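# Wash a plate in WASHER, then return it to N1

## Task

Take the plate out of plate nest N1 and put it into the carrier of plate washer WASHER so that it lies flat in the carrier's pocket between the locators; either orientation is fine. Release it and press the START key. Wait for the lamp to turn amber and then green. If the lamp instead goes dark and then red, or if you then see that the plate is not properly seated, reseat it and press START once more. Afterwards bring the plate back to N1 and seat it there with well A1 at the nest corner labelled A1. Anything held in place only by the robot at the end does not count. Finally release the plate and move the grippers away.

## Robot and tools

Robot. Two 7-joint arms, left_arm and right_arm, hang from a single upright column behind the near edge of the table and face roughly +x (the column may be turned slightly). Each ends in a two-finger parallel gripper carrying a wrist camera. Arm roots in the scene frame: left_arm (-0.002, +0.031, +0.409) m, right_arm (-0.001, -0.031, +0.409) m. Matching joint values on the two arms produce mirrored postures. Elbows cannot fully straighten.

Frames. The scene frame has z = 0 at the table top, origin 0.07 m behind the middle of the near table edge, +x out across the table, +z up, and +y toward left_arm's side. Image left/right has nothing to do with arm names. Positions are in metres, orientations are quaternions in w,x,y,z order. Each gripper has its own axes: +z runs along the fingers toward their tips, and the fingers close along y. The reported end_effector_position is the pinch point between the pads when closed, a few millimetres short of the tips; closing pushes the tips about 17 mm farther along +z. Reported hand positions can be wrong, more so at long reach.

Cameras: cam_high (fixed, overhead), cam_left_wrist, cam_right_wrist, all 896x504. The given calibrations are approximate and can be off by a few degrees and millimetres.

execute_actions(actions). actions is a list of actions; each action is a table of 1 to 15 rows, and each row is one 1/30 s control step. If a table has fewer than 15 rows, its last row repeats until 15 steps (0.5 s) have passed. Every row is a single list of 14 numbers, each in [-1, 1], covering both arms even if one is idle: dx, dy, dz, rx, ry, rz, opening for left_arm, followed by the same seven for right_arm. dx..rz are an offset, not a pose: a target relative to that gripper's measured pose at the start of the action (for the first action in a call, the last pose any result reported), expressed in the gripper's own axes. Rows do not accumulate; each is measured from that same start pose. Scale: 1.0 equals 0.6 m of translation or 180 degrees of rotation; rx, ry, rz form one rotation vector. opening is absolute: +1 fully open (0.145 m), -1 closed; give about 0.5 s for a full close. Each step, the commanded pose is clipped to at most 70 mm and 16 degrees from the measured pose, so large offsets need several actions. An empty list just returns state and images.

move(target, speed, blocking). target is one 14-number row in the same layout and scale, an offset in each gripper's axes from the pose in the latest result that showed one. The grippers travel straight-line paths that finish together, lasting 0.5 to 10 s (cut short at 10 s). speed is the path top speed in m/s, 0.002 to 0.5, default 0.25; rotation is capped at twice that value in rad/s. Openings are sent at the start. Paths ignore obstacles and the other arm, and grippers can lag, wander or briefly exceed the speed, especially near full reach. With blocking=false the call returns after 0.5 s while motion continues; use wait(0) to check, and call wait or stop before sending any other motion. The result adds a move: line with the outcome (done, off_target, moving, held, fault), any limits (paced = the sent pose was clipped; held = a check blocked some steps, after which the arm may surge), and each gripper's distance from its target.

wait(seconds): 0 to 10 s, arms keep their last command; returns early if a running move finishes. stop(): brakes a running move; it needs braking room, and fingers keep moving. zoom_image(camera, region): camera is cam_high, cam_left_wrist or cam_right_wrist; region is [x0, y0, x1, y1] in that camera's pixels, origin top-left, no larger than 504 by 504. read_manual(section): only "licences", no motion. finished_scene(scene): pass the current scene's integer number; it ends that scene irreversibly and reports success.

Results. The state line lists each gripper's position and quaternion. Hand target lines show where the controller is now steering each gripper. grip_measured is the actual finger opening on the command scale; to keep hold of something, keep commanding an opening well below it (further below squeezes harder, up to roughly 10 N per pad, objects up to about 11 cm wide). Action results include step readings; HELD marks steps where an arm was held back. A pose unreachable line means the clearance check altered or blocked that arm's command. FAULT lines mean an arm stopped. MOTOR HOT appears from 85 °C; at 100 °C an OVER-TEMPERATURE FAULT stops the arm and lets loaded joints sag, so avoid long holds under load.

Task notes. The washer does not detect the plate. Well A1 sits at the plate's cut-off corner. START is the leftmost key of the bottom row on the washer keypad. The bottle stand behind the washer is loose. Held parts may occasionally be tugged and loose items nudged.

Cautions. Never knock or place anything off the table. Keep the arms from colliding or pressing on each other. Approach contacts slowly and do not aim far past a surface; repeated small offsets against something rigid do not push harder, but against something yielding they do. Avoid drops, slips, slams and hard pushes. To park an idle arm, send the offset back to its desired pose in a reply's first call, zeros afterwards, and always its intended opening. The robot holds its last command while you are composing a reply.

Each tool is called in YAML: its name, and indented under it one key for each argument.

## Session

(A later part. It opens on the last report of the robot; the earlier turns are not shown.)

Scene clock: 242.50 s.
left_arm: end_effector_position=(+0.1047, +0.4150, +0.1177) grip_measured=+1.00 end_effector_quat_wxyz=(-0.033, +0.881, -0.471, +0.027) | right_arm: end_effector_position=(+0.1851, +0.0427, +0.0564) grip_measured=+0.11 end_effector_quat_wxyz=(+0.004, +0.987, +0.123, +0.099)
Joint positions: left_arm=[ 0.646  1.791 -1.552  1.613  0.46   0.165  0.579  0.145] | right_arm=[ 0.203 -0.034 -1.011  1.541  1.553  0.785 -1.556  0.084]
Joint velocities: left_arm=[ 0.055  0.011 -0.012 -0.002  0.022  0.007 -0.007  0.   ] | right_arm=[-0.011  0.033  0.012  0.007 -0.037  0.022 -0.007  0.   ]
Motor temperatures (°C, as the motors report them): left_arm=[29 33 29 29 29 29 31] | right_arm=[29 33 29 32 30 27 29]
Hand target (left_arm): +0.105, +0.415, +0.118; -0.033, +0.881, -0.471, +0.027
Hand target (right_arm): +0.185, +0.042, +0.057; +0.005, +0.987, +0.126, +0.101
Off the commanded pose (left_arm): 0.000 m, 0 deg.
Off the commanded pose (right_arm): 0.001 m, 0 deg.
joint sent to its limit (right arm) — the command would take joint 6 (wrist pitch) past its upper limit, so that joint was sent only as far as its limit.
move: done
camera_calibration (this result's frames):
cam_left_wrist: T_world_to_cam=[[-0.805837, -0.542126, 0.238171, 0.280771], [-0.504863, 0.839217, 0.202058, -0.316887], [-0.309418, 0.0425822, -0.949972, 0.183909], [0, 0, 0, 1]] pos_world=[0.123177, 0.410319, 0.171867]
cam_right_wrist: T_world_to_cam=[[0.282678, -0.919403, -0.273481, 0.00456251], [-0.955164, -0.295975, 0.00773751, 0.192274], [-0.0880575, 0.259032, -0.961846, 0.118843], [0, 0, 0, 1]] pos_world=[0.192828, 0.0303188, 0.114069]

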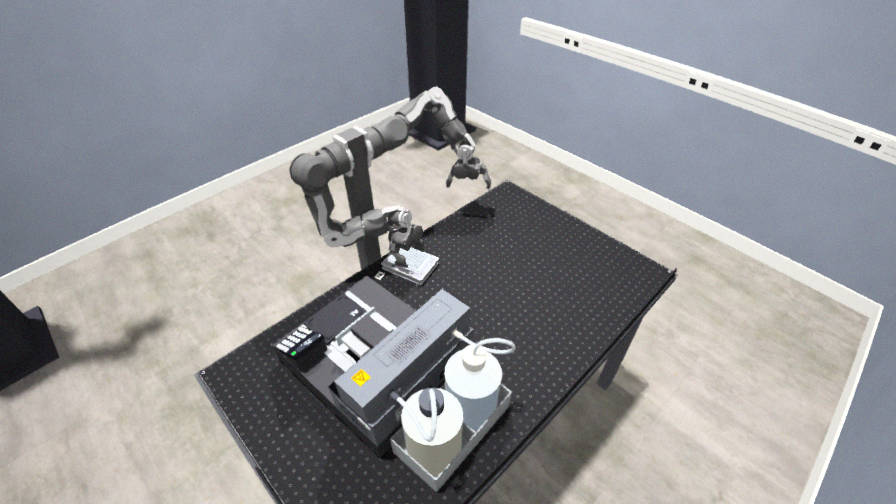

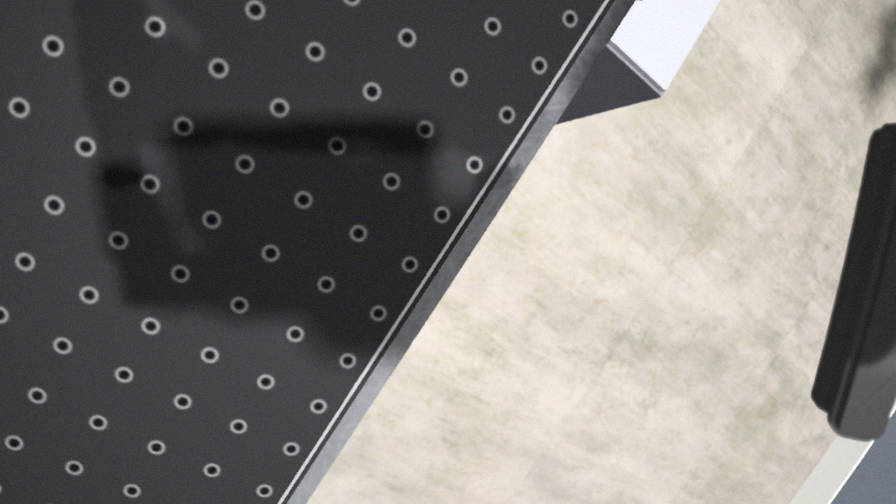

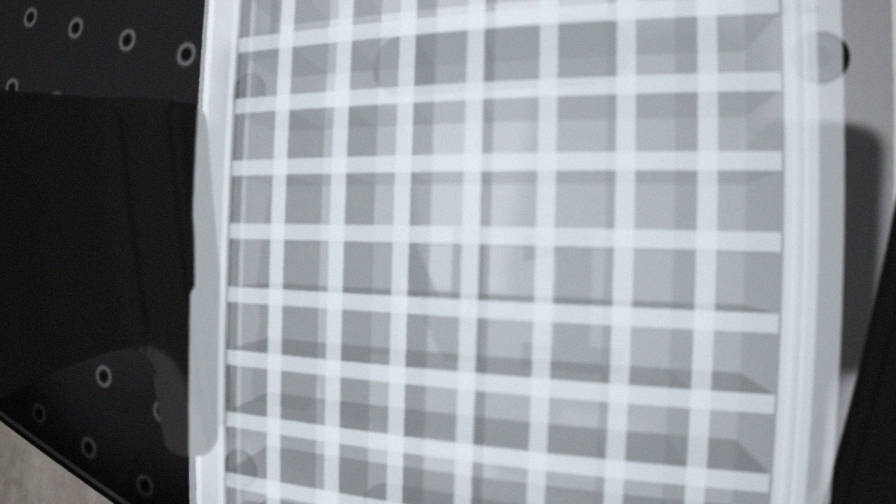

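move:
  target: [0,0,0,0,0,0,1, -0.003,0,0.015,0,0,0,-0.6]
  speed: 0.012

move:
  target: [0,0,0,0,0,0,1, 0,0,0,0,0,0,0.7]

move:
  target: [0,0,0,0,0,0,1, 0.03,0,-0.1,0,0,0,0.7]
  speed: 0.05

zoom_image:
  camera: "cam_high"
  region: [340,200,480,305]

Scene clock: 246.73 s.
left_arm: end_effector_position=(+0.1047, +0.4150, +0.1177) grip_measured=+1.00 end_effector_quat_wxyz=(-0.033, +0.881, -0.471, +0.027) | right_arm: end_effector_position=(+0.1858, +0.0434, +0.0506) grip_measured=+0.12 end_effector_quat_wxyz=(+0.004, +0.987, +0.123, +0.102)
Joint positions: left_arm=[ 0.646  1.791 -1.552  1.613  0.46   0.165  0.579  0.145] | right_arm=[ 0.203 -0.034 -1.019  1.514  1.519  0.778 -1.515  0.084]
Joint velocities: left_arm=[-0.055  0.033  0.007  0.007 -0.007 -0.007 -0.037  0.   ] | right_arm=[-0.055  0.011 -0.007 -0.007  0.022 -0.051  0.051 -0.   ]
Motor temperatures (°C, as the motors report them): left_arm=[29 33 29 29 29 29 31] | right_arm=[29 33 29 33 30 27 29]
Hand target (left_arm): +0.105, +0.415, +0.118; -0.033, +0.881, -0.471, +0.027
Hand target (right_arm): +0.185, +0.042, +0.047; +0.003, +0.987, +0.123, +0.099
Off the commanded pose (left_arm): 0.000 m, 0 deg.
Off the commanded pose (right_arm): 0.004 m, 0 deg.
move: off_target (right_arm)
camera_calibration (this result's frames):
cam_left_wrist: T_world_to_cam=[[-0.805837, -0.542126, 0.238171, 0.280771], [-0.504863, 0.839217, 0.202058, -0.316887], [-0.309418, 0.0425822, -0.949972, 0.183909], [0, 0, 0, 1]] pos_world=[0.123177, 0.410319, 0.171867]
cam_right_wrist: T_world_to_cam=[[0.285205, -0.919371, -0.270951, 0.00281358], [-0.954931, -0.29682, 0.00198003, 0.193507], [-0.0822441, 0.258175, -0.962591, 0.112141], [0, 0, 0, 1]] pos_world=[0.193207, 0.0310716, 0.108325]

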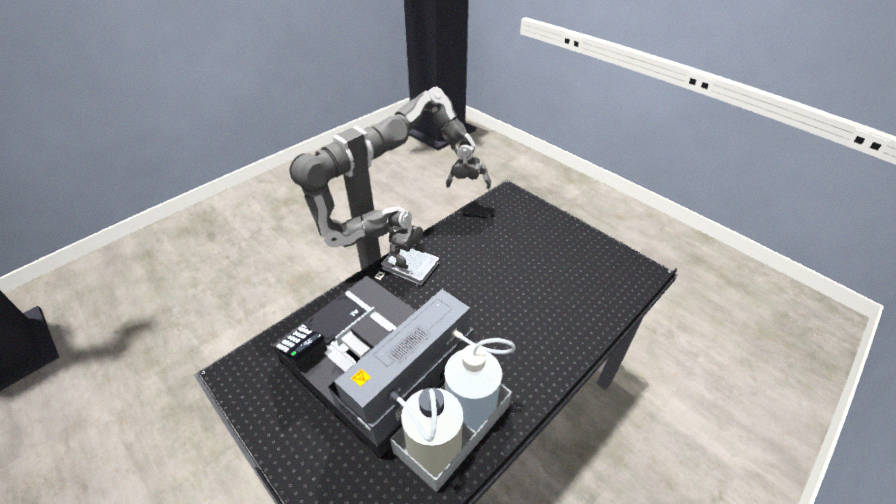

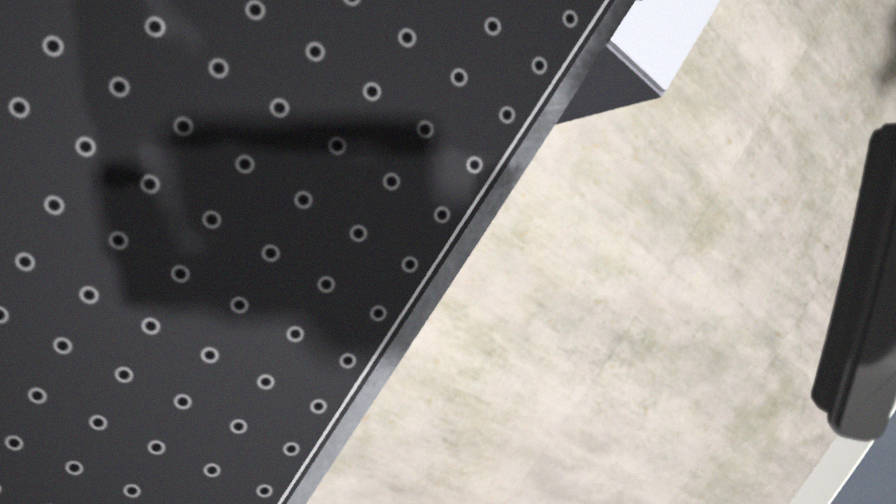

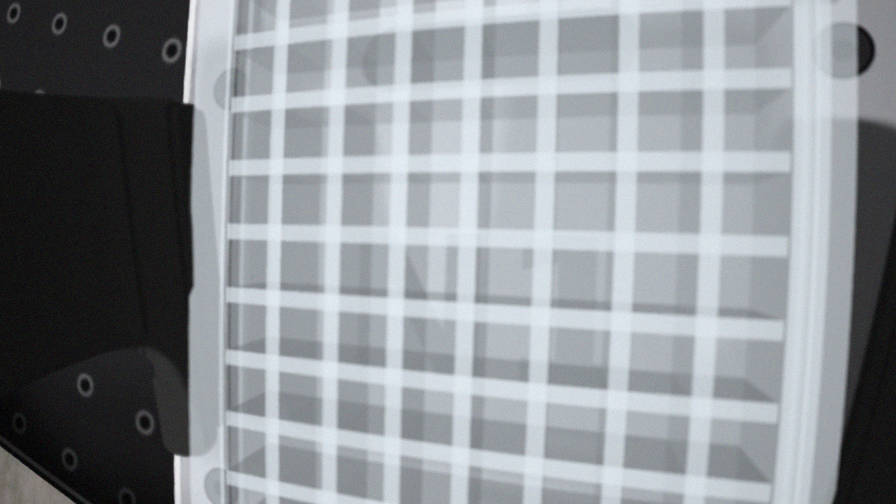

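Scene clock: 247.23 s.
left_arm: end_effector_position=(+0.1047, +0.4150, +0.1177) grip_measured=+1.00 end_effector_quat_wxyz=(-0.033, +0.881, -0.471, +0.027) | right_arm: end_effector_position=(+0.1859, +0.0434, +0.0507) grip_measured=+0.70 end_effector_quat_wxyz=(+0.004, +0.987, +0.123, +0.103)
Joint positions: left_arm=[ 0.646  1.791 -1.552  1.613  0.46   0.165  0.579  0.145] | right_arm=[ 0.203 -0.034 -1.019  1.514  1.519  0.778 -1.515  0.125]
Joint velocities: left_arm=[-0.033 -0.055 -0.012  0.017  0.051 -0.051 -0.007 -0.   ] | right_arm=[-0.011  0.055 -0.007 -0.007  0.051  0.066 -0.007  0.   ]
Motor temperatures (°C, as the motors report them): left_arm=[29 33 29 29 29 29 31] | right_arm=[29 33 29 33 30 27 29]
Hand target (left_arm): +0.105, +0.415, +0.118; -0.033, +0.881, -0.471, +0.027
Hand target (right_arm): +0.186, +0.043, +0.051; +0.004, +0.987, +0.123, +0.102
Off the commanded pose (left_arm): 0.000 m, 0 deg.
Off the commanded pose (right_arm): 0.000 m, 0 deg.
move: done
camera_calibration (this result's frames):
cam_left_wrist: T_world_to_cam=[[-0.805837, -0.542126, 0.238171, 0.280771], [-0.504863, 0.839217, 0.202058, -0.316887], [-0.309418, 0.0425822, -0.949972, 0.183909], [0, 0, 0, 1]] pos_world=[0.123177, 0.410319, 0.171867]
cam_right_wrist: T_world_to_cam=[[0.285266, -0.919387, -0.270834, 0.00280696], [-0.954937, -0.296803, 0.00171754, 0.193549], [-0.0819633, 0.258139, -0.962625, 0.112183], [0, 0, 0, 1]] pos_world=[0.193222, 0.0310679, 0.108418]

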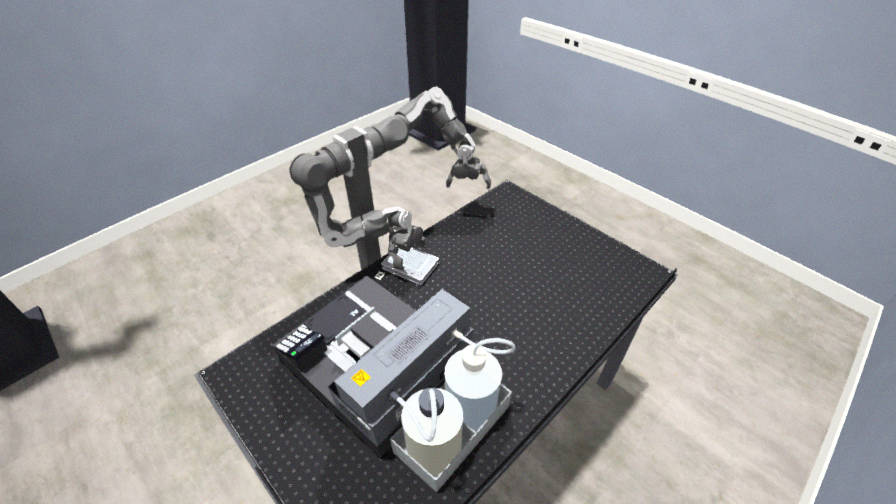

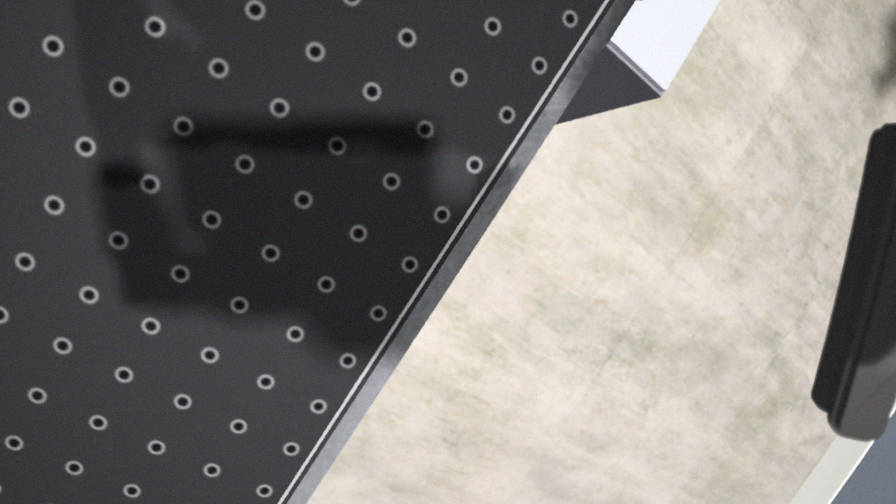

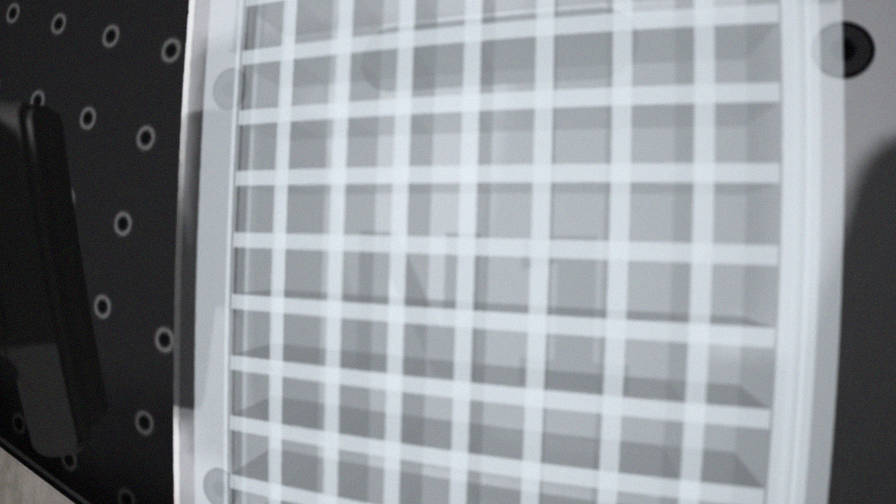

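Scene clock: 248.73 s.
left_arm: end_effector_position=(+0.1047, +0.4150, +0.1177) grip_measured=+1.00 end_effector_quat_wxyz=(-0.033, +0.881, -0.471, +0.027) | right_arm: end_effector_position=(+0.1914, +0.0489, +0.1140) grip_measured=+0.70 end_effector_quat_wxyz=(-0.082, +0.972, +0.128, +0.178)
Joint positions: left_arm=[ 0.646  1.791 -1.552  1.613  0.46   0.165  0.579  0.145] | right_arm=[ 0.19   0.051 -1.002  1.855  1.569  0.785 -1.557  0.125]
Joint velocities: left_arm=[ 0.011 -0.011 -0.002 -0.007 -0.007 -0.007 -0.037 -0.   ] | right_arm=[-0.077 -0.033 -0.022 -0.002 -0.007  0.007  0.007  0.   ]
Motor temperatures (°C, as the motors report them): left_arm=[29 33 29 29 29 29 31] | right_arm=[29 33 29 33 30 27 29]
Hand target (left_arm): +0.105, +0.415, +0.118; -0.033, +0.881, -0.471, +0.027
Hand target (right_arm): +0.191, +0.047, +0.113; -0.079, +0.973, +0.128, +0.177
Off the commanded pose (left_arm): 0.000 m, 0 deg.
Off the commanded pose (right_arm): 0.002 m, 13 deg.
joint sent to its limit (right arm) — the command would take joint 5 (forearm roll) past its upper limit, joint 6 (wrist pitch) past its upper limit and joint 7 (wrist yaw) past its lower limit, so those joints were sent only as far as their limits.
move: off_target (right_arm)
camera_calibration (this result's frames):
cam_left_wrist: T_world_to_cam=[[-0.805837, -0.542126, 0.238171, 0.280771], [-0.504863, 0.839217, 0.202058, -0.316887], [-0.309418, 0.0425822, -0.949972, 0.183909], [0, 0, 0, 1]] pos_world=[0.123177, 0.410319, 0.171867]
cam_right_wrist: T_world_to_cam=[[0.356105, -0.846215, -0.396371, 0.0206492], [-0.933961, -0.30865, -0.180143, 0.217662], [0.0300998, 0.434345, -0.900244, 0.134921], [0, 0, 0, 1]] pos_world=[0.191873, 0.0260527, 0.168857]

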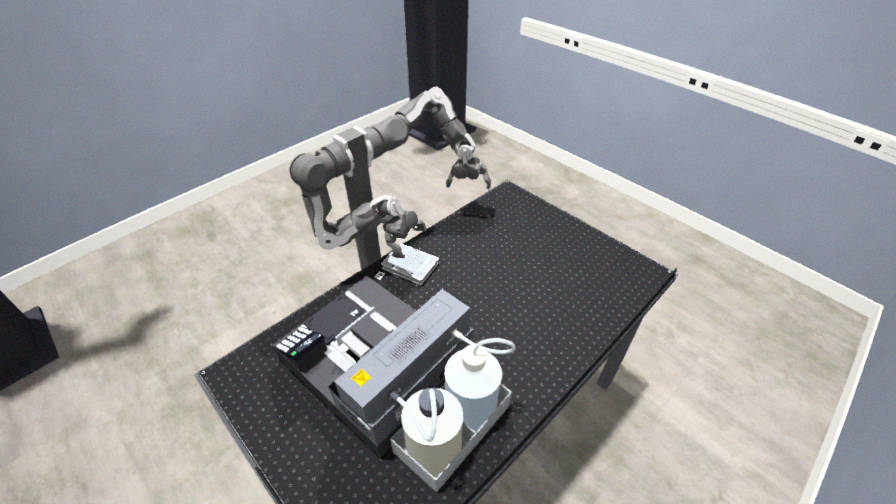

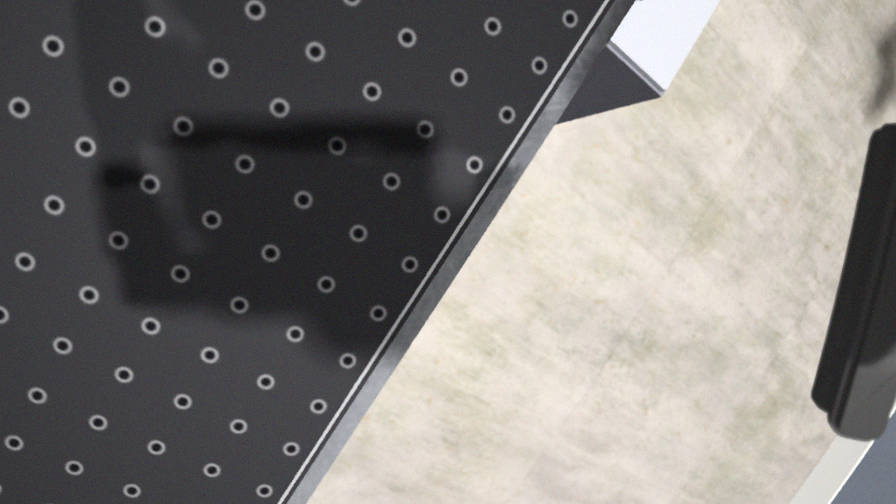

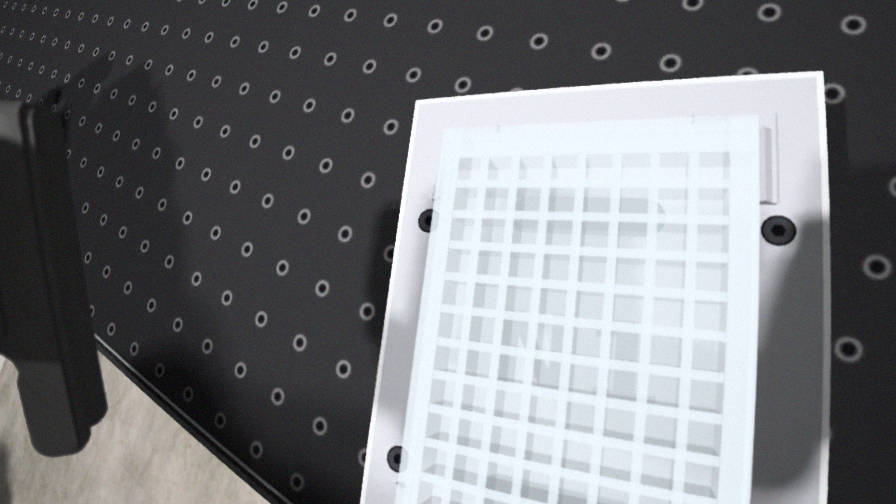

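Region (340, 200, 480, 305) of cam_high's 896x504 image, scaled by 3.600, with more detail than that image has; it fills the top 378 rows of this view, and the rest is white.

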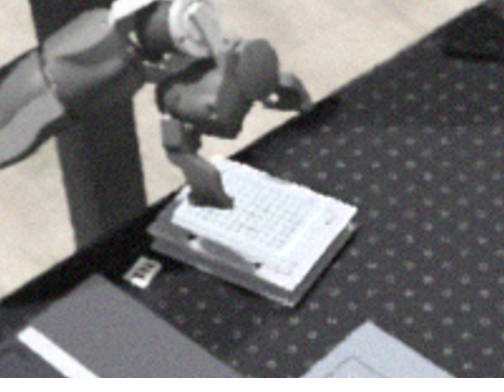

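The plate looks seated, and there is no A1 mark at the far corners, so it must be at the near end as expected.

finished_scene:
  scene: 2

The scene is finished: the task was done.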